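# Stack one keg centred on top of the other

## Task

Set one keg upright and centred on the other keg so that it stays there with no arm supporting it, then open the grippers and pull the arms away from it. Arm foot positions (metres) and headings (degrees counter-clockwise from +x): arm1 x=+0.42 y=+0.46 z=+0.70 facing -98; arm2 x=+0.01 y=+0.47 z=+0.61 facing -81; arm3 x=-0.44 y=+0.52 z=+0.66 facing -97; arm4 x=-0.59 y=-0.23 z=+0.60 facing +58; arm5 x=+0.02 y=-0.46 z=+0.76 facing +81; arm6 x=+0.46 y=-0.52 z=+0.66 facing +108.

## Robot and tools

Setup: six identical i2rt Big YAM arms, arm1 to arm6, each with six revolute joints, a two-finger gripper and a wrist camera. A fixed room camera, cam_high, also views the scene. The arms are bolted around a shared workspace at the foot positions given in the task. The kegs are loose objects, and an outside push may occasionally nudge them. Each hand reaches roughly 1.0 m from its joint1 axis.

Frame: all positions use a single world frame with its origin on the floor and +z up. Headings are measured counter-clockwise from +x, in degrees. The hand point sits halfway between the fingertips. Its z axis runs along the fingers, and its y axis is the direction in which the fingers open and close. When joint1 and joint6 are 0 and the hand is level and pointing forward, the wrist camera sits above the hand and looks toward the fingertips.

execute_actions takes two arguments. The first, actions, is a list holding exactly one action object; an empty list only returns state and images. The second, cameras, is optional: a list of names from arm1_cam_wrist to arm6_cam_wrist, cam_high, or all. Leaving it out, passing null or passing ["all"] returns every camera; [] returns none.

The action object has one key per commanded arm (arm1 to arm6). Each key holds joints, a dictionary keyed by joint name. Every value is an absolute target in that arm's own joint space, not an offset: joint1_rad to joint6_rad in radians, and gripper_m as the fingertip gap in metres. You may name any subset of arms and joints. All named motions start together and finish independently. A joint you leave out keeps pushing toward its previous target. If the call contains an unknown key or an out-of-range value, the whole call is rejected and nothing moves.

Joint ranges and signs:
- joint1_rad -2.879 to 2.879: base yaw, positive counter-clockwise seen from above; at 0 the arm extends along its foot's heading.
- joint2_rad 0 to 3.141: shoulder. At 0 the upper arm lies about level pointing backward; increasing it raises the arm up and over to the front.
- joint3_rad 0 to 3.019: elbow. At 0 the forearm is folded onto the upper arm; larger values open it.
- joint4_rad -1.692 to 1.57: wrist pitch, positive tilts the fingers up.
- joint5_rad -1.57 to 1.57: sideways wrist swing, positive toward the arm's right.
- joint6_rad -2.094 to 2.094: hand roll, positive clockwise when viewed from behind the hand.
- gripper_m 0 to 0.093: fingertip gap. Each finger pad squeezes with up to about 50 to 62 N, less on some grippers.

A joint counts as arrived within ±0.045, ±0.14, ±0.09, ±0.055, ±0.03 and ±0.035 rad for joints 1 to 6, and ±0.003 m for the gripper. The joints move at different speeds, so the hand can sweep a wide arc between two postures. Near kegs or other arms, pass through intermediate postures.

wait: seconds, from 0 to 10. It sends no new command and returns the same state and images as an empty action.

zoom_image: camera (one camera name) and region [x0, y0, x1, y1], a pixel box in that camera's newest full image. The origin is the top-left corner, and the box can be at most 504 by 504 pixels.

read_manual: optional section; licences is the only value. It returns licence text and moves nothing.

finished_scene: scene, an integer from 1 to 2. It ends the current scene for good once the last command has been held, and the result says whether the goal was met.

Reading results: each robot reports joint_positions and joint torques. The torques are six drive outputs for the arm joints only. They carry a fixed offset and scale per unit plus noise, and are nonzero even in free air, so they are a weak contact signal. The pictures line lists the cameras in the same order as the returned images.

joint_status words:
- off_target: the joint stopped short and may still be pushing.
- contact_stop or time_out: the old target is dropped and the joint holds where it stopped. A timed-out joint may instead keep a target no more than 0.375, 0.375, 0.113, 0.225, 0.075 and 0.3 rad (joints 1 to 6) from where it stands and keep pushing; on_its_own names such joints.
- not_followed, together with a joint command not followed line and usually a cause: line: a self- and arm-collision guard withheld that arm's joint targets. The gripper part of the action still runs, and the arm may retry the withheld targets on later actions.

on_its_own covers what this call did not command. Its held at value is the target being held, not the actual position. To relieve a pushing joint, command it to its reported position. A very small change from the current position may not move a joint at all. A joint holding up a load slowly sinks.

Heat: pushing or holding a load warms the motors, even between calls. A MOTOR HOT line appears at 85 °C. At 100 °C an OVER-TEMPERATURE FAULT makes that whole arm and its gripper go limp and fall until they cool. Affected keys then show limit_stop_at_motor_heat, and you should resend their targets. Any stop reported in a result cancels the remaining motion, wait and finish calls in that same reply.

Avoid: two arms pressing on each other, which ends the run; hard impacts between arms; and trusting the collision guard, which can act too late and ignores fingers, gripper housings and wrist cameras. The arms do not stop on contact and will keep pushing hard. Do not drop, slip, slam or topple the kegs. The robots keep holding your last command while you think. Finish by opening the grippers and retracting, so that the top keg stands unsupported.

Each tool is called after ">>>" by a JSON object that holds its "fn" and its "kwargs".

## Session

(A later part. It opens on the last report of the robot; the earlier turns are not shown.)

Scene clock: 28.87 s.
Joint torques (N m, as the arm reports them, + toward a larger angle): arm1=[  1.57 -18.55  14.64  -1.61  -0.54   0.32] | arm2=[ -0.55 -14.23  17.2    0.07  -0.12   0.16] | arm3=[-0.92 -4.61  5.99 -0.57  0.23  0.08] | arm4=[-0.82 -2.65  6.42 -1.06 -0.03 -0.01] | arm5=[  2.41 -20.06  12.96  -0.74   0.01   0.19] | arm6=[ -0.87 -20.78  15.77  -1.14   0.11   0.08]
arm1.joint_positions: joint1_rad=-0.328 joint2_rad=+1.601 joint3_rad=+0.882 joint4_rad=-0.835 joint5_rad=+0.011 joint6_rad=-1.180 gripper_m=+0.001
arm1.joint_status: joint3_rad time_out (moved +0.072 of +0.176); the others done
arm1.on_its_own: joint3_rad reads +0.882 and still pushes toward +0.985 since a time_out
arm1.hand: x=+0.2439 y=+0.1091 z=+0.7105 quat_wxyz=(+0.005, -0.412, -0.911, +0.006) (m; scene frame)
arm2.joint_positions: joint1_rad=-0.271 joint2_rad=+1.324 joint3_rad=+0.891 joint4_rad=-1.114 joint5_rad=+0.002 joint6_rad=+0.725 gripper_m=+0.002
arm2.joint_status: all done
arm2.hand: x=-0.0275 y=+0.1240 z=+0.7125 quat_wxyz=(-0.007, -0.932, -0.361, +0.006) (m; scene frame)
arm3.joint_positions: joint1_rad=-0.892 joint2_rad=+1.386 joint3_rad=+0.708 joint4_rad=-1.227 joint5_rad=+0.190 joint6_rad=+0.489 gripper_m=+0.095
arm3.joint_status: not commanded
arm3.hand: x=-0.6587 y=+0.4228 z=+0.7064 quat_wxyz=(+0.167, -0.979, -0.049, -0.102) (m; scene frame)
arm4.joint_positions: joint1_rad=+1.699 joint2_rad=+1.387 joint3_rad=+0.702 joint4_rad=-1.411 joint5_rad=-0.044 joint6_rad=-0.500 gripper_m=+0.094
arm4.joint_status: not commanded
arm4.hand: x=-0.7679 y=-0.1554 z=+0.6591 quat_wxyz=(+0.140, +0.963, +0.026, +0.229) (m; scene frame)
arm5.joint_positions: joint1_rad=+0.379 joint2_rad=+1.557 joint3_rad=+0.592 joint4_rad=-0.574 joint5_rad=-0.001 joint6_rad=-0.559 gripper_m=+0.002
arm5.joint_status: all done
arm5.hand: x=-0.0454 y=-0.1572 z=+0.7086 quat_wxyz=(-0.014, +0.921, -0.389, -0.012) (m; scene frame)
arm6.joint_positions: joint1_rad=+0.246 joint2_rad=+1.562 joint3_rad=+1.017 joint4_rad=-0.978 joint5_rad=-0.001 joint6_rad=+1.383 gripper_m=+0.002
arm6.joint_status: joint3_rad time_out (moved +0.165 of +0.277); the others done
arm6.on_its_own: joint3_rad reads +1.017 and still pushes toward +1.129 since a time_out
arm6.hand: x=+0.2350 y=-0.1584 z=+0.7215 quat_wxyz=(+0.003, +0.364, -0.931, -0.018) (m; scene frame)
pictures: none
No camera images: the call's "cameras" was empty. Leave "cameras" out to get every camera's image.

>>> {"fn": "execute_actions", "kwargs": {"actions": [{"arm1":{"joints":{"joint1_rad":-0.557,"joint2_rad":1.589,"joint3_rad":1.133,"joint4_rad":-0.9,"joint6_rad":-1.41}},"arm2":{"joints":{"joint1_rad":-0.581,"joint2_rad":1.271,"joint3_rad":1.016,"joint4_rad":-1.125,"joint6_rad":0.419}},"arm5":{"joints":{"joint1_rad":0.674,"joint2_rad":1.573,"joint3_rad":0.819,"joint4_rad":-0.645,"joint6_rad":-0.25}},"arm6":{"joints":{"joint1_rad":0.413,"joint2_rad":1.67,"joint3_rad":1.376,"joint4_rad":-1.065,"joint6_rad":1.563}}}], "cameras": []}}

Scene clock: 32.77 s.
Joint torques (N m, as the arm reports them, + toward a larger angle): arm1=[  1.93 -21.24  15.43  -1.45  -0.73   0.17] | arm2=[ -0.46 -14.1   18.25  -0.1   -0.2    0.09] | arm3=[-0.94 -4.65  5.98 -0.55  0.23  0.08] | arm4=[-0.74 -2.82  6.4  -1.11 -0.02 -0.01] | arm5=[  2.05 -23.94  12.77  -0.94  -0.07   0.11] | arm6=[ -0.69 -23.7   15.7   -0.95   0.29  -0.07]
arm1.joint_positions: joint1_rad=-0.573 joint2_rad=+1.703 joint3_rad=+1.021 joint4_rad=-0.873 joint5_rad=+0.015 joint6_rad=-1.415 gripper_m=+0.001
arm1.joint_status: joint3_rad time_out (moved +0.140 of +0.251); the others done
arm1.on_its_own: joint3_rad reads +1.021 and still pushes toward +1.133 since a time_out
arm1.hand: x=+0.1331 y=+0.1270 z=+0.7113 quat_wxyz=(+0.009, -0.417, -0.909, +0.004) (m; scene frame)
arm2.joint_positions: joint1_rad=-0.587 joint2_rad=+1.352 joint3_rad=+0.919 joint4_rad=-1.107 joint5_rad=+0.004 joint6_rad=+0.416 gripper_m=+0.002
arm2.joint_status: joint3_rad time_out (moved +0.028 of +0.125); the others done
arm2.on_its_own: joint3_rad reads +0.919 and still pushes toward +1.016 since a time_out
arm2.hand: x=-0.1387 y=+0.1414 z=+0.7139 quat_wxyz=(-0.007, -0.934, -0.358, +0.012) (m; scene frame)
arm3.joint_positions: joint1_rad=-0.892 joint2_rad=+1.386 joint3_rad=+0.708 joint4_rad=-1.227 joint5_rad=+0.190 joint6_rad=+0.489 gripper_m=+0.095
arm3.joint_status: not commanded
arm3.hand: x=-0.6587 y=+0.4228 z=+0.7064 quat_wxyz=(+0.167, -0.979, -0.049, -0.102) (m; scene frame)
arm4.joint_positions: joint1_rad=+1.699 joint2_rad=+1.387 joint3_rad=+0.702 joint4_rad=-1.411 joint5_rad=-0.044 joint6_rad=-0.500 gripper_m=+0.094
arm4.joint_status: not commanded
arm4.hand: x=-0.7679 y=-0.1554 z=+0.6591 quat_wxyz=(+0.140, +0.963, +0.026, +0.229) (m; scene frame)
arm5.joint_positions: joint1_rad=+0.676 joint2_rad=+1.668 joint3_rad=+0.750 joint4_rad=-0.614 joint5_rad=+0.001 joint6_rad=-0.254 gripper_m=+0.002
arm5.joint_status: all done
arm5.hand: x=-0.1592 y=-0.1389 z=+0.7105 quat_wxyz=(-0.013, +0.920, -0.392, -0.017) (m; scene frame)
arm6.joint_positions: joint1_rad=+0.421 joint2_rad=+1.750 joint3_rad=+1.269 joint4_rad=-1.045 joint5_rad=-0.004 joint6_rad=+1.568 gripper_m=+0.002
arm6.joint_status: joint3_rad time_out (moved +0.251 of +0.359); the others done
arm6.on_its_own: joint3_rad reads +1.269 and still pushes toward +1.376 since a time_out
arm6.hand: x=+0.1211 y=-0.1436 z=+0.7230 quat_wxyz=(+0.008, +0.360, -0.933, -0.014) (m; scene frame)
pictures: none
No camera images: the call's "cameras" was empty. Leave "cameras" out to get every camera's image.

>>> {"fn": "execute_actions", "kwargs": {"actions": [{"arm1":{"joints":{"joint1_rad":-0.72,"joint2_rad":1.775,"joint3_rad":1.41,"joint4_rad":-0.975,"joint6_rad":-1.565}},"arm2":{"joints":{"joint1_rad":-0.818,"joint2_rad":1.425,"joint3_rad":1.19,"joint4_rad":-1.12,"joint6_rad":0.182}},"arm5":{"joints":{"joint1_rad":0.912,"joint2_rad":1.675,"joint3_rad":1.012,"joint4_rad":-0.7,"joint6_rad":-0.012}},"arm6":{"joints":{"joint1_rad":0.568,"joint2_rad":1.85,"joint3_rad":1.645,"joint4_rad":-1.14,"joint6_rad":1.716}}}], "cameras": []}}

Scene clock: 37.03 s.
Joint torques (N m, as the arm reports them, + toward a larger angle): arm1=[  2.   -25.11  15.93  -1.4   -0.55   0.18] | arm2=[ -0.17 -17.93  18.85  -0.44  -0.33   0.07] | arm3=[-0.95 -4.65  5.98 -0.56  0.23  0.08] | arm4=[-0.82 -2.93  6.38 -1.06 -0.03  0.  ] | arm5=[  1.38 -30.86  13.71  -0.73   0.01  -0.02] | arm6=[ -1.34 -29.13  16.36  -0.63   0.39  -0.21]
arm1.joint_positions: joint1_rad=-0.735 joint2_rad=+1.899 joint3_rad=+1.297 joint4_rad=-0.950 joint5_rad=+0.010 joint6_rad=-1.571 gripper_m=+0.002
arm1.joint_status: joint3_rad time_out (moved +0.276 of +0.389); the others done
arm1.on_its_own: joint3_rad reads +1.297 and still pushes toward +1.409 since a time_out
arm1.hand: x=+0.0167 y=+0.1201 z=+0.7058 quat_wxyz=(+0.008, -0.420, -0.908, +0.004) (m; scene frame)
arm2.joint_positions: joint1_rad=-0.828 joint2_rad=+1.526 joint3_rad=+1.086 joint4_rad=-1.091 joint5_rad=+0.006 joint6_rad=+0.181 gripper_m=+0.002
arm2.joint_status: joint3_rad time_out (moved +0.167 of +0.271); the others done
arm2.on_its_own: joint3_rad reads +1.086 and still pushes toward +1.190 since a time_out
arm2.hand: x=-0.2547 y=+0.1332 z=+0.7085 quat_wxyz=(-0.005, -0.935, -0.355, +0.019) (m; scene frame)
arm3.joint_positions: joint1_rad=-0.892 joint2_rad=+1.386 joint3_rad=+0.708 joint4_rad=-1.227 joint5_rad=+0.190 joint6_rad=+0.489 gripper_m=+0.095
arm3.joint_status: not commanded
arm3.hand: x=-0.6587 y=+0.4228 z=+0.7064 quat_wxyz=(+0.167, -0.979, -0.049, -0.102) (m; scene frame)
arm4.joint_positions: joint1_rad=+1.699 joint2_rad=+1.387 joint3_rad=+0.702 joint4_rad=-1.411 joint5_rad=-0.044 joint6_rad=-0.500 gripper_m=+0.094
arm4.joint_status: not commanded
arm4.hand: x=-0.7679 y=-0.1554 z=+0.6591 quat_wxyz=(+0.140, +0.963, +0.026, +0.229) (m; scene frame)
arm5.joint_positions: joint1_rad=+0.927 joint2_rad=+1.804 joint3_rad=+0.939 joint4_rad=-0.671 joint5_rad=+0.000 joint6_rad=-0.001 gripper_m=+0.002
arm5.joint_status: all done
arm5.hand: x=-0.2776 y=-0.1469 z=+0.7060 quat_wxyz=(-0.008, +0.919, -0.393, -0.018) (m; scene frame)
arm6.joint_positions: joint1_rad=+0.583 joint2_rad=+1.939 joint3_rad=+1.534 joint4_rad=-1.118 joint5_rad=-0.006 joint6_rad=+1.735 gripper_m=+0.002
arm6.joint_status: joint3_rad time_out (moved +0.266 of +0.376); the others done
arm6.on_its_own: joint3_rad reads +1.534 and still pushes toward +1.645 since a time_out
arm6.hand: x=+0.0034 y=-0.1541 z=+0.7169 quat_wxyz=(+0.013, +0.357, -0.934, -0.013) (m; scene frame)
pictures: none
No camera images: the call's "cameras" was empty. Leave "cameras" out to get every camera's image.

>>> {"fn": "execute_actions", "kwargs": {"actions": [{"arm1":{"joints":{"joint1_rad":-0.84,"joint2_rad":1.965,"joint3_rad":1.76,"joint4_rad":-1.1,"joint6_rad":-1.685}},"arm2":{"joints":{"joint1_rad":-0.999,"joint2_rad":1.6,"joint3_rad":1.44,"joint4_rad":-1.165,"joint6_rad":0.005}},"arm5":{"joints":{"joint1_rad":1.082,"joint2_rad":1.815,"joint3_rad":1.3,"joint4_rad":-0.805,"joint6_rad":0.16}},"arm6":{"joints":{"joint1_rad":0.68,"joint2_rad":2.075,"joint3_rad":2.05,"joint4_rad":-1.29,"joint6_rad":1.832}}}], "cameras": ["arm1_cam_wrist","arm2_cam_wrist","arm5_cam_wrist","arm6_cam_wrist","cam_high"]}}

Scene clock: 40.80 s.
Joint torques (N m, as the arm reports them, + toward a larger angle): arm1=[  2.03 -29.93  16.6   -1.52  -0.42   0.15] | arm2=[ -0.64 -22.97  19.78  -0.61  -0.13   0.05] | arm3=[-0.94 -4.62  5.97 -0.57  0.23  0.08] | arm4=[-0.72 -2.8   6.38 -1.04 -0.02  0.  ] | arm5=[  1.87 -36.08  16.2   -0.71  -0.03   0.01] | arm6=[ -0.86 -33.21  17.05  -1.16   0.38  -0.16]
arm1.joint_positions: joint1_rad=-0.855 joint2_rad=+2.104 joint3_rad=+1.631 joint4_rad=-1.073 joint5_rad=+0.007 joint6_rad=-1.689 gripper_m=+0.002
arm1.joint_status: joint3_rad time_out (moved +0.334 of +0.463); the others done
arm1.on_its_own: joint3_rad reads +1.631 and still pushes toward +1.743 since a time_out
arm1.hand: x=-0.0968 y=+0.1199 z=+0.7025 quat_wxyz=(+0.009, -0.420, -0.907, +0.007) (m; scene frame)
arm2.joint_positions: joint1_rad=-1.004 joint2_rad=+1.727 joint3_rad=+1.323 joint4_rad=-1.131 joint5_rad=+0.001 joint6_rad=+0.006 gripper_m=+0.002
arm2.joint_status: joint3_rad time_out (moved +0.237 of +0.354); the others done
arm2.on_its_own: joint3_rad reads +1.323 and still pushes toward +1.436 since a time_out
arm2.hand: x=-0.3684 y=+0.1311 z=+0.7031 quat_wxyz=(-0.003, -0.935, -0.355, +0.016) (m; scene frame)
arm3.joint_positions: joint1_rad=-0.892 joint2_rad=+1.386 joint3_rad=+0.708 joint4_rad=-1.227 joint5_rad=+0.190 joint6_rad=+0.489 gripper_m=+0.095
arm3.joint_status: not commanded
arm3.hand: x=-0.6587 y=+0.4228 z=+0.7064 quat_wxyz=(+0.167, -0.979, -0.049, -0.102) (m; scene frame)
arm4.joint_positions: joint1_rad=+1.699 joint2_rad=+1.387 joint3_rad=+0.702 joint4_rad=-1.411 joint5_rad=-0.044 joint6_rad=-0.500 gripper_m=+0.094
arm4.joint_status: not commanded
arm4.hand: x=-0.7679 y=-0.1554 z=+0.6591 quat_wxyz=(+0.140, +0.963, +0.026, +0.229) (m; scene frame)
arm5.joint_positions: joint1_rad=+1.093 joint2_rad=+1.972 joint3_rad=+1.206 joint4_rad=-0.774 joint5_rad=+0.001 joint6_rad=+0.166 gripper_m=+0.002
arm5.joint_status: joint2_rad time_out (moved +0.168 of +0.011); joint3_rad time_out (moved +0.267 of +0.361); the others done
arm5.on_its_own: joint2_rad reads +1.972 and still pushes toward +1.815 since a time_out; joint3_rad reads +1.206 and still pushes toward +1.300 since a time_out
arm5.hand: x=-0.3918 y=-0.1500 z=+0.7014 quat_wxyz=(-0.005, +0.919, -0.394, -0.017) (m; scene frame)
arm6.joint_positions: joint1_rad=+0.692 joint2_rad=+2.175 joint3_rad=+1.922 joint4_rad=-1.267 joint5_rad=-0.006 joint6_rad=+1.845 gripper_m=+0.002
arm6.joint_status: joint3_rad time_out (moved +0.388 of +0.516); the others done
arm6.on_its_own: joint3_rad reads +1.922 and still pushes toward +2.034 since a time_out
arm6.hand: x=-0.1102 y=-0.1572 z=+0.7149 quat_wxyz=(+0.016, +0.357, -0.934, -0.013) (m; scene frame)
pictures: arm1_cam_wrist, arm2_cam_wrist, arm5_cam_wrist, arm6_cam_wrist, cam_high
Images, in order (width x height): arm1_cam_wrist 504x504, arm2_cam_wrist 504x504, arm5_cam_wrist 504x504, arm6_cam_wrist 504x504, cam_high 504x504.

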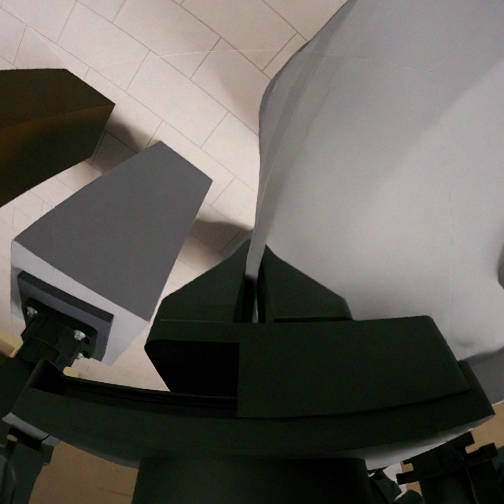

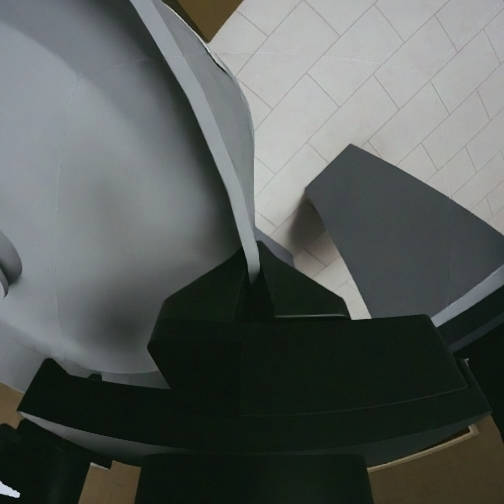

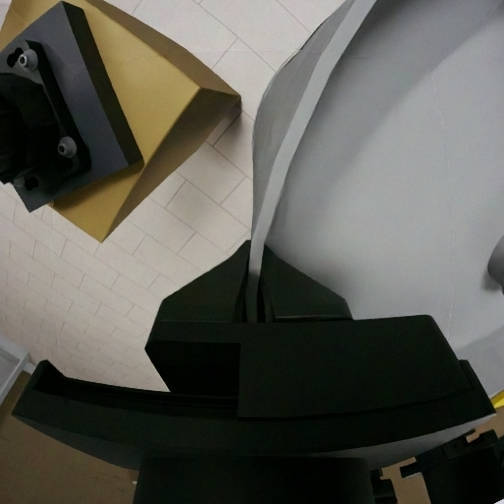

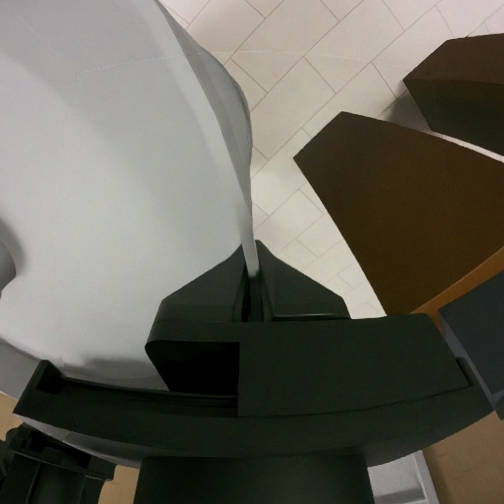

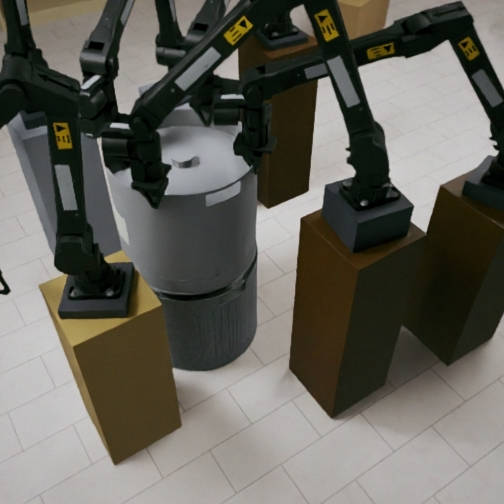

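>>> {"fn": "execute_actions", "kwargs": {"actions": [{"arm1":{"joints":{"joint2_rad":2.015,"joint3_rad":1.7,"joint4_rad":-1.06}},"arm2":{"joints":{"joint2_rad":1.655,"joint3_rad":1.39,"joint4_rad":-1.115}},"arm5":{"joints":{"joint2_rad":1.87,"joint3_rad":1.27,"joint4_rad":-0.76}},"arm6":{"joints":{"joint2_rad":2.125,"joint3_rad":1.99,"joint4_rad":-1.255}}}], "cameras": ["arm1_cam_wrist","arm2_cam_wrist","arm5_cam_wrist","arm6_cam_wrist","cam_high"]}}

Scene clock: 42.80 s.
Joint torques (N m, as the arm reports them, + toward a larger angle): arm1=[  1.73 -28.21  13.33  -0.59  -0.18   0.15] | arm2=[ -0.53 -21.77  17.28   0.05   0.08   0.04] | arm3=[-0.97 -4.68  5.97 -0.56  0.22  0.08] | arm4=[-0.7  -2.82  6.39 -1.01 -0.03 -0.01] | arm5=[  2.19 -37.29  13.25  -0.28  -0.3   -0.02] | arm6=[ -1.73 -30.58  13.22  -0.05   0.08  -0.14]
arm1.joint_positions: joint1_rad=-0.855 joint2_rad=+2.130 joint3_rad=+1.626 joint4_rad=-1.053 joint5_rad=+0.001 joint6_rad=-1.689 gripper_m=+0.002
arm1.joint_status: all done
arm1.hand: x=-0.0958 y=+0.1193 z=+0.6858 quat_wxyz=(+0.004, -0.420, -0.907, +0.004) (m; scene frame)
arm2.joint_positions: joint1_rad=-1.004 joint2_rad=+1.763 joint3_rad=+1.305 joint4_rad=-1.101 joint5_rad=-0.004 joint6_rad=+0.006 gripper_m=+0.002
arm2.joint_status: all done
arm2.hand: x=-0.3667 y=+0.1315 z=+0.6797 quat_wxyz=(-0.002, -0.935, -0.355, +0.005) (m; scene frame)
arm3.joint_positions: joint1_rad=-0.892 joint2_rad=+1.386 joint3_rad=+0.708 joint4_rad=-1.227 joint5_rad=+0.190 joint6_rad=+0.489 gripper_m=+0.095
arm3.joint_status: not commanded
arm3.hand: x=-0.6587 y=+0.4228 z=+0.7064 quat_wxyz=(+0.167, -0.979, -0.049, -0.102) (m; scene frame)
arm4.joint_positions: joint1_rad=+1.699 joint2_rad=+1.387 joint3_rad=+0.702 joint4_rad=-1.411 joint5_rad=-0.044 joint6_rad=-0.500 gripper_m=+0.094
arm4.joint_status: not commanded
arm4.hand: x=-0.7679 y=-0.1554 z=+0.6591 quat_wxyz=(+0.140, +0.963, +0.026, +0.229) (m; scene frame)
arm5.joint_positions: joint1_rad=+1.093 joint2_rad=+2.020 joint3_rad=+1.206 joint4_rad=-0.740 joint5_rad=+0.008 joint6_rad=+0.166 gripper_m=+0.002
arm5.joint_status: joint2_rad off_target (ended at +2.020, target +1.870); the others done
arm5.on_its_own: joint2_rad reads +2.020 and still pushes toward +1.870 since a time_out
arm5.hand: x=-0.3901 y=-0.1498 z=+0.6780 quat_wxyz=(-0.007, +0.919, -0.394, -0.009) (m; scene frame)
arm6.joint_positions: joint1_rad=+0.692 joint2_rad=+2.201 joint3_rad=+1.922 joint4_rad=-1.257 joint5_rad=+0.000 joint6_rad=+1.845 gripper_m=+0.002
arm6.joint_status: all done
arm6.hand: x=-0.1098 y=-0.1563 z=+0.6980 quat_wxyz=(+0.009, +0.357, -0.934, -0.008) (m; scene frame)
pictures: arm1_cam_wrist, arm2_cam_wrist, arm5_cam_wrist, arm6_cam_wrist, cam_high
Images, in order (width x height): arm1_cam_wrist 504x504, arm2_cam_wrist 504x504, arm5_cam_wrist 504x504, arm6_cam_wrist 504x504, cam_high 504x504.

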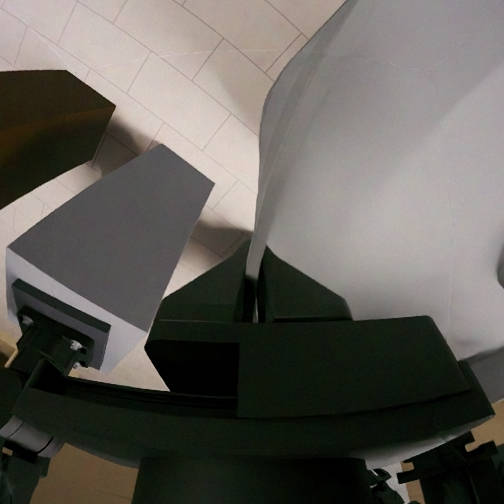

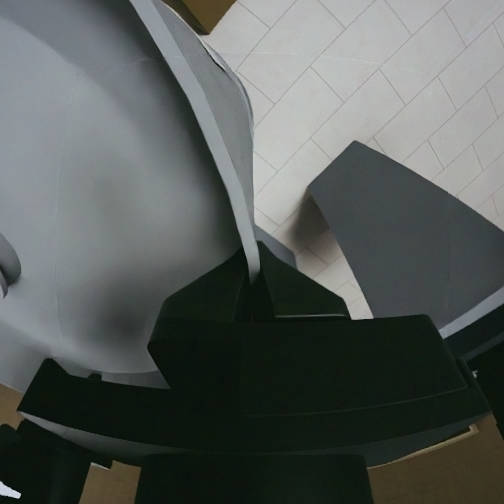

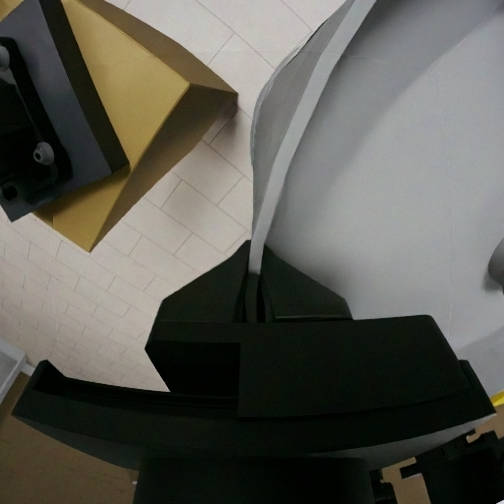

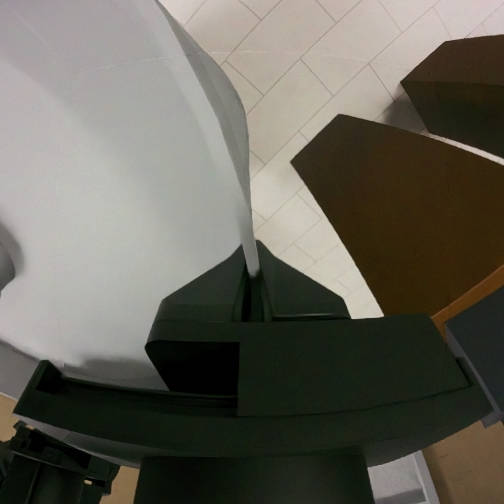

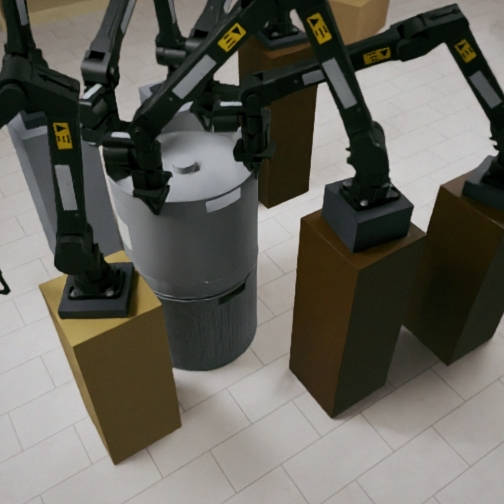

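>>> {"fn": "execute_actions", "kwargs": {"actions": [{"arm1":{"joints":{"joint2_rad":2.05,"joint4_rad":-1.04}},"arm2":{"joints":{"joint2_rad":1.665,"joint4_rad":-1.095}},"arm5":{"joints":{"joint2_rad":1.885,"joint4_rad":-0.74}},"arm6":{"joints":{"joint2_rad":2.16,"joint4_rad":-1.24}}}], "cameras": ["arm1_cam_wrist","arm2_cam_wrist","arm5_cam_wrist","arm6_cam_wrist"]}}

Scene clock: 44.17 s.
Joint torques (N m, as the arm reports them, + toward a larger angle): arm1=[  2.06 -26.12  13.38  -0.07  -0.38   0.13] | arm2=[ -1.09 -21.23  17.22   0.31  -0.11   0.05] | arm3=[-0.98 -4.64  5.97 -0.56  0.23  0.08] | arm4=[-0.85 -2.86  6.37 -1.06 -0.02  0.  ] | arm5=[  1.97 -35.48  13.03  -0.29  -0.13   0.01] | arm6=[ -1.08 -29.48  12.97  -0.07   0.32  -0.22]
arm1.joint_positions: joint1_rad=-0.855 joint2_rad=+2.138 joint3_rad=+1.626 joint4_rad=-1.040 joint5_rad=+0.006 joint6_rad=-1.688 gripper_m=+0.002
arm1.joint_status: all done
arm1.hand: x=-0.0977 y=+0.1190 z=+0.6808 quat_wxyz=(+0.007, -0.421, -0.907, +0.004) (m; scene frame)
arm2.joint_positions: joint1_rad=-1.004 joint2_rad=+1.765 joint3_rad=+1.303 joint4_rad=-1.089 joint5_rad=+0.001 joint6_rad=+0.006 gripper_m=+0.002
arm2.joint_status: all done
arm2.hand: x=-0.3687 y=+0.1309 z=+0.6781 quat_wxyz=(+0.000, -0.935, -0.355, +0.009) (m; scene frame)
arm3.joint_positions: joint1_rad=-0.892 joint2_rad=+1.386 joint3_rad=+0.708 joint4_rad=-1.227 joint5_rad=+0.190 joint6_rad=+0.489 gripper_m=+0.095
arm3.joint_status: not commanded
arm3.hand: x=-0.6587 y=+0.4228 z=+0.7064 quat_wxyz=(+0.167, -0.979, -0.049, -0.102) (m; scene frame)
arm4.joint_positions: joint1_rad=+1.699 joint2_rad=+1.387 joint3_rad=+0.702 joint4_rad=-1.411 joint5_rad=-0.044 joint6_rad=-0.500 gripper_m=+0.094
arm4.joint_status: not commanded
arm4.hand: x=-0.7679 y=-0.1554 z=+0.6591 quat_wxyz=(+0.140, +0.963, +0.026, +0.229) (m; scene frame)
arm5.joint_positions: joint1_rad=+1.094 joint2_rad=+2.025 joint3_rad=+1.206 joint4_rad=-0.728 joint5_rad=+0.004 joint6_rad=+0.167 gripper_m=+0.002
arm5.joint_status: all done
arm5.hand: x=-0.3928 y=-0.1497 z=+0.6760 quat_wxyz=(-0.006, +0.919, -0.393, -0.014) (m; scene frame)
arm6.joint_positions: joint1_rad=+0.693 joint2_rad=+2.210 joint3_rad=+1.922 joint4_rad=-1.248 joint5_rad=-0.005 joint6_rad=+1.847 gripper_m=+0.002
arm6.joint_status: all done
arm6.hand: x=-0.1117 y=-0.1567 z=+0.6923 quat_wxyz=(+0.011, +0.356, -0.934, -0.006) (m; scene frame)
pictures: arm1_cam_wrist, arm2_cam_wrist, arm5_cam_wrist, arm6_cam_wrist
Images, in order (width x height): arm1_cam_wrist 504x504, arm2_cam_wrist 504x504, arm5_cam_wrist 504x504, arm6_cam_wrist 504x504.

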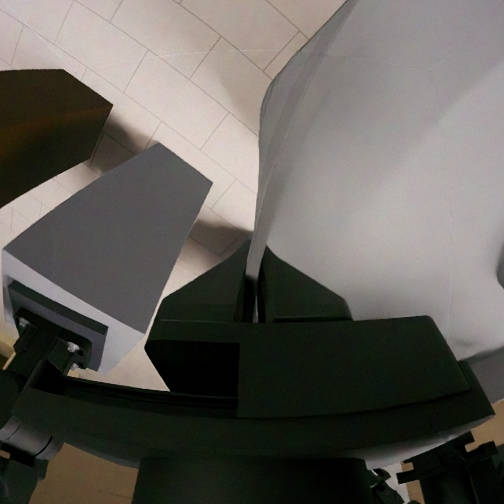

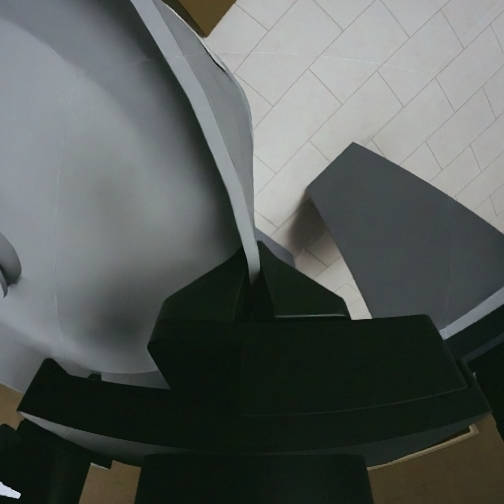

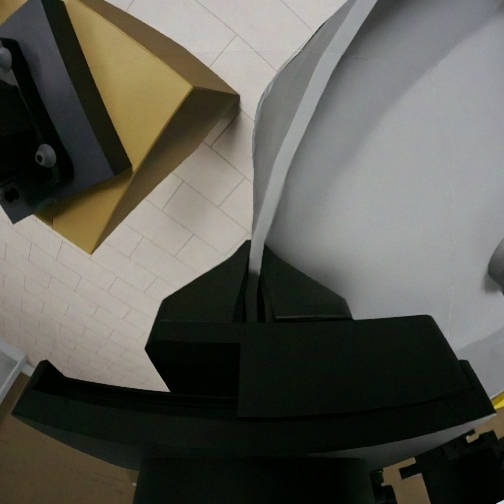

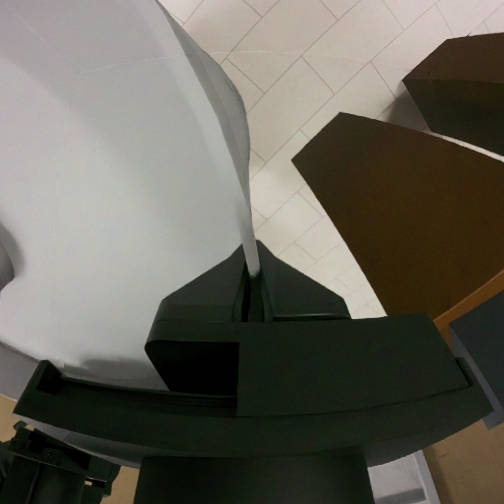

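>>> {"fn": "execute_actions", "kwargs": {"actions": [{"arm1":{"joints":{"joint2_rad":2.095,"joint3_rad":1.67}},"arm2":{"joints":{"joint2_rad":1.71,"joint3_rad":1.355}},"arm5":{"joints":{"joint2_rad":1.94,"joint3_rad":1.245}},"arm6":{"joints":{"joint2_rad":2.2,"joint3_rad":1.96}}}], "cameras": []}}

>>> {"fn": "execute_actions", "kwargs": {"actions": [{"arm1":{"joints":{"joint1_rad":-0.855,"joint2_rad":2.145,"joint3_rad":1.635,"joint4_rad":-1.035}},"arm2":{"joints":{"joint2_rad":1.77,"joint3_rad":1.31,"joint4_rad":-1.08}},"arm5":{"joints":{"joint2_rad":2.035,"joint3_rad":1.215,"joint4_rad":-0.72}},"arm6":{"joints":{"joint2_rad":2.22,"joint3_rad":1.93}}}], "cameras": ["arm1_cam_wrist","arm2_cam_wrist","arm5_cam_wrist","arm6_cam_wrist"]}}

>>> {"fn": "execute_actions", "kwargs": {"actions": [{"arm2":{"joints":{"gripper_m":0.07}},"arm5":{"joints":{"gripper_m":0.07}},"arm1":{"joints":{"gripper_m":0.07}},"arm6":{"joints":{"gripper_m":0.07}}}], "cameras": []}}

>>> {"fn": "execute_actions", "kwargs": {"actions": [{"arm2":{"joints":{"joint2_rad":1.35}},"arm5":{"joints":{"joint2_rad":1.58,"joint4_rad":-0.89}},"arm1":{"joints":{"joint2_rad":1.75,"joint4_rad":-1.22}},"arm6":{"joints":{"joint2_rad":1.86,"joint4_rad":-1.37}}}], "cameras": ["cam_high","arm1_cam_wrist"]}}

Scene clock: 46.47 s.
Joint torques (N m, as the arm reports them, + toward a larger angle): arm1=[  2.11 -22.92  11.19  -0.3   -0.36   0.13] | arm2=[ -0.85 -18.19  14.31   0.15  -0.13   0.04] | arm3=[-0.97 -4.64  5.98 -0.56  0.23  0.08] | arm4=[-0.83 -2.7   6.4  -1.07 -0.02 -0.01] | arm5=[  1.34 -30.35  10.9   -0.26  -0.23  -0.06] | arm6=[ -0.82 -25.74  10.94   0.16   0.23  -0.22]
arm1.joint_positions: joint1_rad=-0.855 joint2_rad=+2.140 joint3_rad=+1.626 joint4_rad=-1.037 joint5_rad=+0.005 joint6_rad=-1.688 gripper_m=+0.001
arm1.joint_status: all done
arm1.hand: x=-0.0981 y=+0.1187 z=+0.6795 quat_wxyz=(+0.007, -0.421, -0.907, +0.005) (m; scene frame)
arm2.joint_positions: joint1_rad=-1.004 joint2_rad=+1.769 joint3_rad=+1.301 joint4_rad=-1.085 joint5_rad=+0.001 joint6_rad=+0.006 gripper_m=+0.002
arm2.joint_status: all done
arm2.hand: x=-0.3689 y=+0.1308 z=+0.6755 quat_wxyz=(+0.000, -0.935, -0.355, +0.009) (m; scene frame)
arm3.joint_positions: joint1_rad=-0.892 joint2_rad=+1.386 joint3_rad=+0.708 joint4_rad=-1.227 joint5_rad=+0.190 joint6_rad=+0.489 gripper_m=+0.095
arm3.joint_status: not commanded
arm3.hand: x=-0.6587 y=+0.4228 z=+0.7064 quat_wxyz=(+0.167, -0.979, -0.049, -0.102) (m; scene frame)
arm4.joint_positions: joint1_rad=+1.699 joint2_rad=+1.387 joint3_rad=+0.702 joint4_rad=-1.411 joint5_rad=-0.044 joint6_rad=-0.500 gripper_m=+0.094
arm4.joint_status: not commanded
arm4.hand: x=-0.7679 y=-0.1554 z=+0.6591 quat_wxyz=(+0.140, +0.963, +0.026, +0.229) (m; scene frame)
arm5.joint_positions: joint1_rad=+1.098 joint2_rad=+2.031 joint3_rad=+1.206 joint4_rad=-0.727 joint5_rad=+0.006 joint6_rad=+0.170 gripper_m=+0.002
arm5.joint_status: all done
arm5.hand: x=-0.3927 y=-0.1516 z=+0.6728 quat_wxyz=(-0.006, +0.919, -0.393, -0.011) (m; scene frame)
arm6.joint_positions: joint1_rad=+0.695 joint2_rad=+2.214 joint3_rad=+1.922 joint4_rad=-1.248 joint5_rad=-0.003 joint6_rad=+1.849 gripper_m=+0.002
arm6.joint_status: all done
arm6.hand: x=-0.1121 y=-0.1580 z=+0.6899 quat_wxyz=(+0.009, +0.356, -0.934, -0.005) (m; scene frame)
pictures: none
No camera images: the call's "cameras" was empty. Leave "cameras" out to get every camera's image.

Scene clock: 47.10 s.
Joint torques (N m, as the arm reports them, + toward a larger angle): arm1=[  0.89 -19.4    8.38  -0.22  -0.25   0.13] | arm2=[ -0.65 -13.93  10.55   0.48  -0.05   0.05] | arm3=[-0.99 -4.62  5.97 -0.55  0.23  0.08] | arm4=[-0.85 -2.91  6.42 -1.06 -0.03 -0.01] | arm5=[  1.19 -21.91   8.43   0.18  -0.42  -0.09] | arm6=[ -0.81 -24.79   8.43  -0.24   0.19  -0.26]
arm1.joint_positions: joint1_rad=-0.855 joint2_rad=+2.143 joint3_rad=+1.626 joint4_rad=-1.034 joint5_rad=+0.003 joint6_rad=-1.688 gripper_m=+0.001
arm1.joint_status: all done
arm1.hand: x=-0.0980 y=+0.1183 z=+0.6777 quat_wxyz=(+0.006, -0.421, -0.907, +0.006) (m; scene frame)
arm2.joint_positions: joint1_rad=-1.004 joint2_rad=+1.774 joint3_rad=+1.300 joint4_rad=-1.078 joint5_rad=-0.001 joint6_rad=+0.006 gripper_m=+0.002
arm2.joint_status: all done
arm2.hand: x=-0.3693 y=+0.1298 z=+0.6729 quat_wxyz=(-0.001, -0.935, -0.355, +0.009) (m; scene frame)
arm3.joint_positions: joint1_rad=-0.892 joint2_rad=+1.386 joint3_rad=+0.708 joint4_rad=-1.227 joint5_rad=+0.190 joint6_rad=+0.489 gripper_m=+0.095
arm3.joint_status: not commanded
arm3.hand: x=-0.6587 y=+0.4228 z=+0.7064 quat_wxyz=(+0.167, -0.979, -0.049, -0.102) (m; scene frame)
arm4.joint_positions: joint1_rad=+1.699 joint2_rad=+1.387 joint3_rad=+0.702 joint4_rad=-1.411 joint5_rad=-0.044 joint6_rad=-0.500 gripper_m=+0.094
arm4.joint_status: not commanded
arm4.hand: x=-0.7679 y=-0.1554 z=+0.6591 quat_wxyz=(+0.140, +0.963, +0.026, +0.229) (m; scene frame)
arm5.joint_positions: joint1_rad=+1.102 joint2_rad=+2.038 joint3_rad=+1.201 joint4_rad=-0.718 joint5_rad=+0.010 joint6_rad=+0.173 gripper_m=+0.002
arm5.joint_status: all done
arm5.hand: x=-0.3920 y=-0.1540 z=+0.6683 quat_wxyz=(-0.008, +0.920, -0.393, -0.009) (m; scene frame)
arm6.joint_positions: joint1_rad=+0.698 joint2_rad=+2.216 joint3_rad=+1.920 joint4_rad=-1.247 joint5_rad=+0.000 joint6_rad=+1.851 gripper_m=+0.002
arm6.joint_status: all done
arm6.hand: x=-0.1121 y=-0.1594 z=+0.6875 quat_wxyz=(+0.006, +0.356, -0.934, -0.005) (m; scene frame)
pictures: arm1_cam_wrist, arm2_cam_wrist, arm5_cam_wrist, arm6_cam_wrist
Images, in order (width x height): arm1_cam_wrist 504x504, arm2_cam_wrist 504x504, arm5_cam_wrist 504x504, arm6_cam_wrist 504x504.

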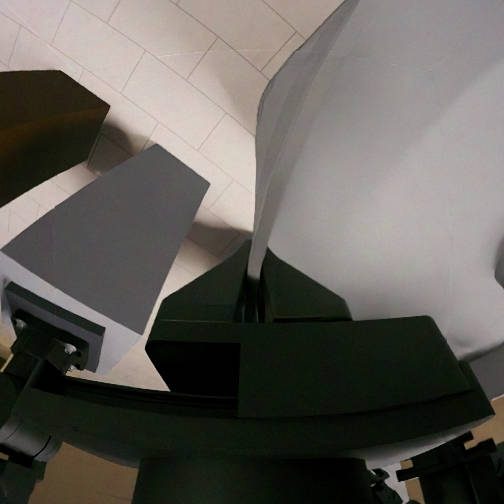

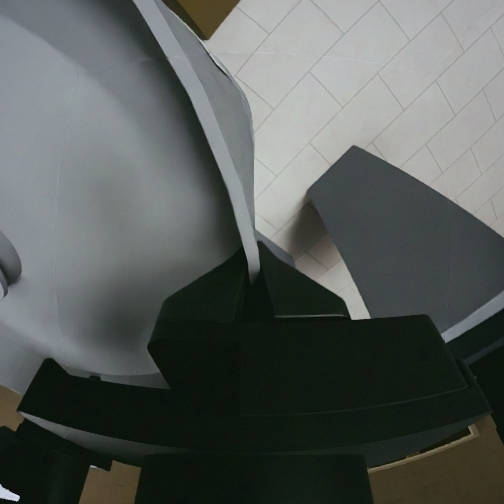

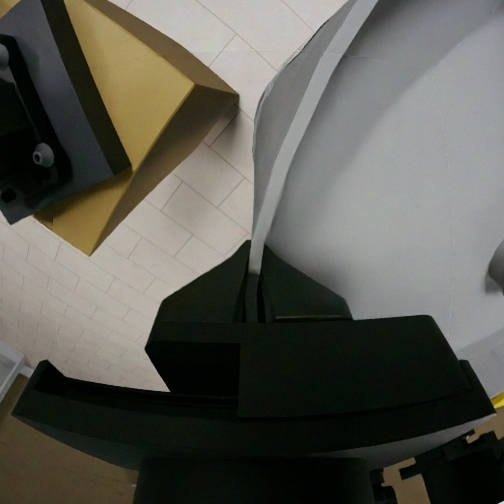

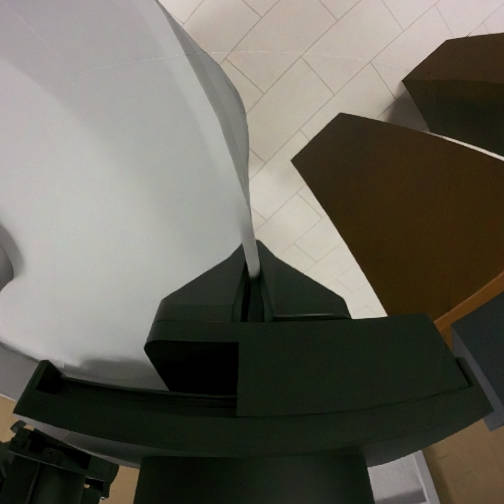

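Scene clock: 47.83 s.
Joint torques (N m, as the arm reports them, + toward a larger angle): arm1=[  0.79 -19.2    8.53  -0.23  -0.24   0.13] | arm2=[ -0.73 -14.    10.55   0.48  -0.03   0.04] | arm3=[-0.94 -4.68  5.98 -0.57  0.23  0.08] | arm4=[-0.75 -2.92  6.37 -1.05 -0.03  0.  ] | arm5=[  1.87 -21.77   8.23   0.06  -0.07  -0.12] | arm6=[  0.05 -24.08   8.33  -0.12   0.18  -0.13]
arm1.joint_positions: joint1_rad=-0.855 joint2_rad=+2.143 joint3_rad=+1.626 joint4_rad=-1.034 joint5_rad=+0.003 joint6_rad=-1.688 gripper_m=+0.070
arm1.joint_status: all done
arm1.hand: x=-0.0980 y=+0.1182 z=+0.6777 quat_wxyz=(+0.006, -0.421, -0.907, +0.006) (m; scene frame)
arm2.joint_positions: joint1_rad=-1.004 joint2_rad=+1.773 joint3_rad=+1.300 joint4_rad=-1.078 joint5_rad=-0.001 joint6_rad=+0.006 gripper_m=+0.070
arm2.joint_status: all done
arm2.hand: x=-0.3692 y=+0.1297 z=+0.6731 quat_wxyz=(-0.001, -0.935, -0.355, +0.009) (m; scene frame)
arm3.joint_positions: joint1_rad=-0.892 joint2_rad=+1.386 joint3_rad=+0.708 joint4_rad=-1.227 joint5_rad=+0.190 joint6_rad=+0.489 gripper_m=+0.095
arm3.joint_status: not commanded
arm3.hand: x=-0.6587 y=+0.4228 z=+0.7064 quat_wxyz=(+0.167, -0.979, -0.049, -0.102) (m; scene frame)
arm4.joint_positions: joint1_rad=+1.699 joint2_rad=+1.387 joint3_rad=+0.702 joint4_rad=-1.411 joint5_rad=-0.044 joint6_rad=-0.500 gripper_m=+0.094
arm4.joint_status: not commanded
arm4.hand: x=-0.7679 y=-0.1554 z=+0.6591 quat_wxyz=(+0.140, +0.963, +0.026, +0.229) (m; scene frame)
arm5.joint_positions: joint1_rad=+1.086 joint2_rad=+2.037 joint3_rad=+1.201 joint4_rad=-0.718 joint5_rad=+0.003 joint6_rad=+0.173 gripper_m=+0.070
arm5.joint_status: all done
arm5.hand: x=-0.3879 y=-0.1482 z=+0.6687 quat_wxyz=(-0.005, +0.916, -0.400, -0.010) (m; scene frame)
arm6.joint_positions: joint1_rad=+0.692 joint2_rad=+2.216 joint3_rad=+1.920 joint4_rad=-1.247 joint5_rad=-0.001 joint6_rad=+1.843 gripper_m=+0.070
arm6.joint_status: all done
arm6.hand: x=-0.1100 y=-0.1561 z=+0.6875 quat_wxyz=(+0.007, +0.357, -0.934, -0.005) (m; scene frame)
pictures: none
No camera images: the call's "cameras" was empty. Leave "cameras" out to get every camera's image.

Scene clock: 49.33 s.
Joint torques (N m, as the arm reports them, + toward a larger angle): arm1=[  0.73 -14.9   10.15  -0.39  -0.23   0.16] | arm2=[-0.61 -7.45 12.69  1.18 -0.02  0.04] | arm3=[-0.92 -4.65  5.97 -0.57  0.23  0.08] | arm4=[-0.82 -2.89  6.39 -1.07 -0.02  0.  ] | arm5=[  2.4  -15.74  11.68   0.43  -0.13  -0.1 ] | arm6=[ -1.76 -19.74   9.17  -0.4    0.23  -0.13]
arm1.joint_positions: joint1_rad=-0.855 joint2_rad=+1.739 joint3_rad=+1.626 joint4_rad=-1.205 joint5_rad=+0.002 joint6_rad=-1.688 gripper_m=+0.070
arm1.joint_status: all done
arm1.hand: x=-0.0753 y=+0.1327 z=+0.9118 quat_wxyz=(+0.067, -0.418, -0.900, +0.105) (m; scene frame)
arm2.joint_positions: joint1_rad=-1.004 joint2_rad=+1.328 joint3_rad=+1.299 joint4_rad=-1.078 joint5_rad=-0.001 joint6_rad=+0.006 gripper_m=+0.070
arm2.joint_status: all done
arm2.hand: x=-0.3532 y=+0.1426 z=+0.8886 quat_wxyz=(-0.081, -0.910, -0.346, +0.214) (m; scene frame)
arm3.joint_positions: joint1_rad=-0.892 joint2_rad=+1.386 joint3_rad=+0.708 joint4_rad=-1.227 joint5_rad=+0.190 joint6_rad=+0.489 gripper_m=+0.095
arm3.joint_status: not commanded
arm3.hand: x=-0.6587 y=+0.4228 z=+0.7064 quat_wxyz=(+0.167, -0.979, -0.049, -0.102) (m; scene frame)
arm4.joint_positions: joint1_rad=+1.699 joint2_rad=+1.387 joint3_rad=+0.702 joint4_rad=-1.411 joint5_rad=-0.044 joint6_rad=-0.500 gripper_m=+0.094
arm4.joint_status: not commanded
arm4.hand: x=-0.7679 y=-0.1554 z=+0.6591 quat_wxyz=(+0.140, +0.963, +0.026, +0.229) (m; scene frame)
arm5.joint_positions: joint1_rad=+1.086 joint2_rad=+1.563 joint3_rad=+1.201 joint4_rad=-0.877 joint5_rad=+0.003 joint6_rad=+0.173 gripper_m=+0.070
arm5.joint_status: all done
arm5.hand: x=-0.3961 y=-0.1424 z=+0.9018 quat_wxyz=(-0.042, +0.903, -0.394, -0.163) (m; scene frame)
arm6.joint_positions: joint1_rad=+0.692 joint2_rad=+1.852 joint3_rad=+1.918 joint4_rad=-1.355 joint5_rad=-0.001 joint6_rad=+1.842 gripper_m=+0.070
arm6.joint_status: all done
arm6.hand: x=-0.0829 y=-0.1723 z=+0.9177 quat_wxyz=(+0.082, +0.354, -0.925, -0.107) (m; scene frame)
pictures: arm1_cam_wrist, cam_high
Images, in order (width x height): arm1_cam_wrist 504x504, cam_high 504x504.

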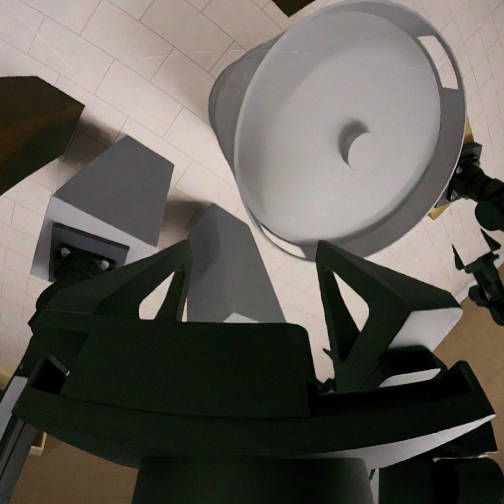

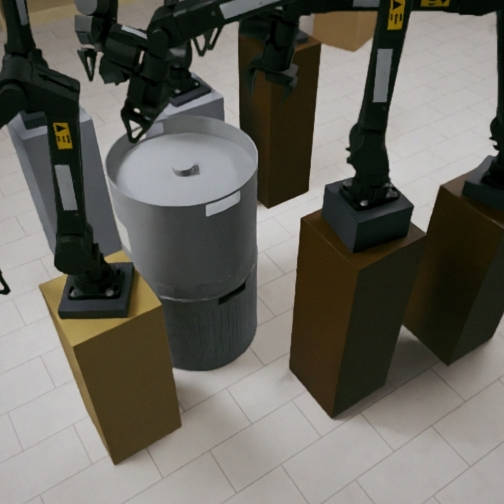

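>>> {"fn": "finished_scene", "kwargs": {"scene": 2}}

The scene is finished: the task was done.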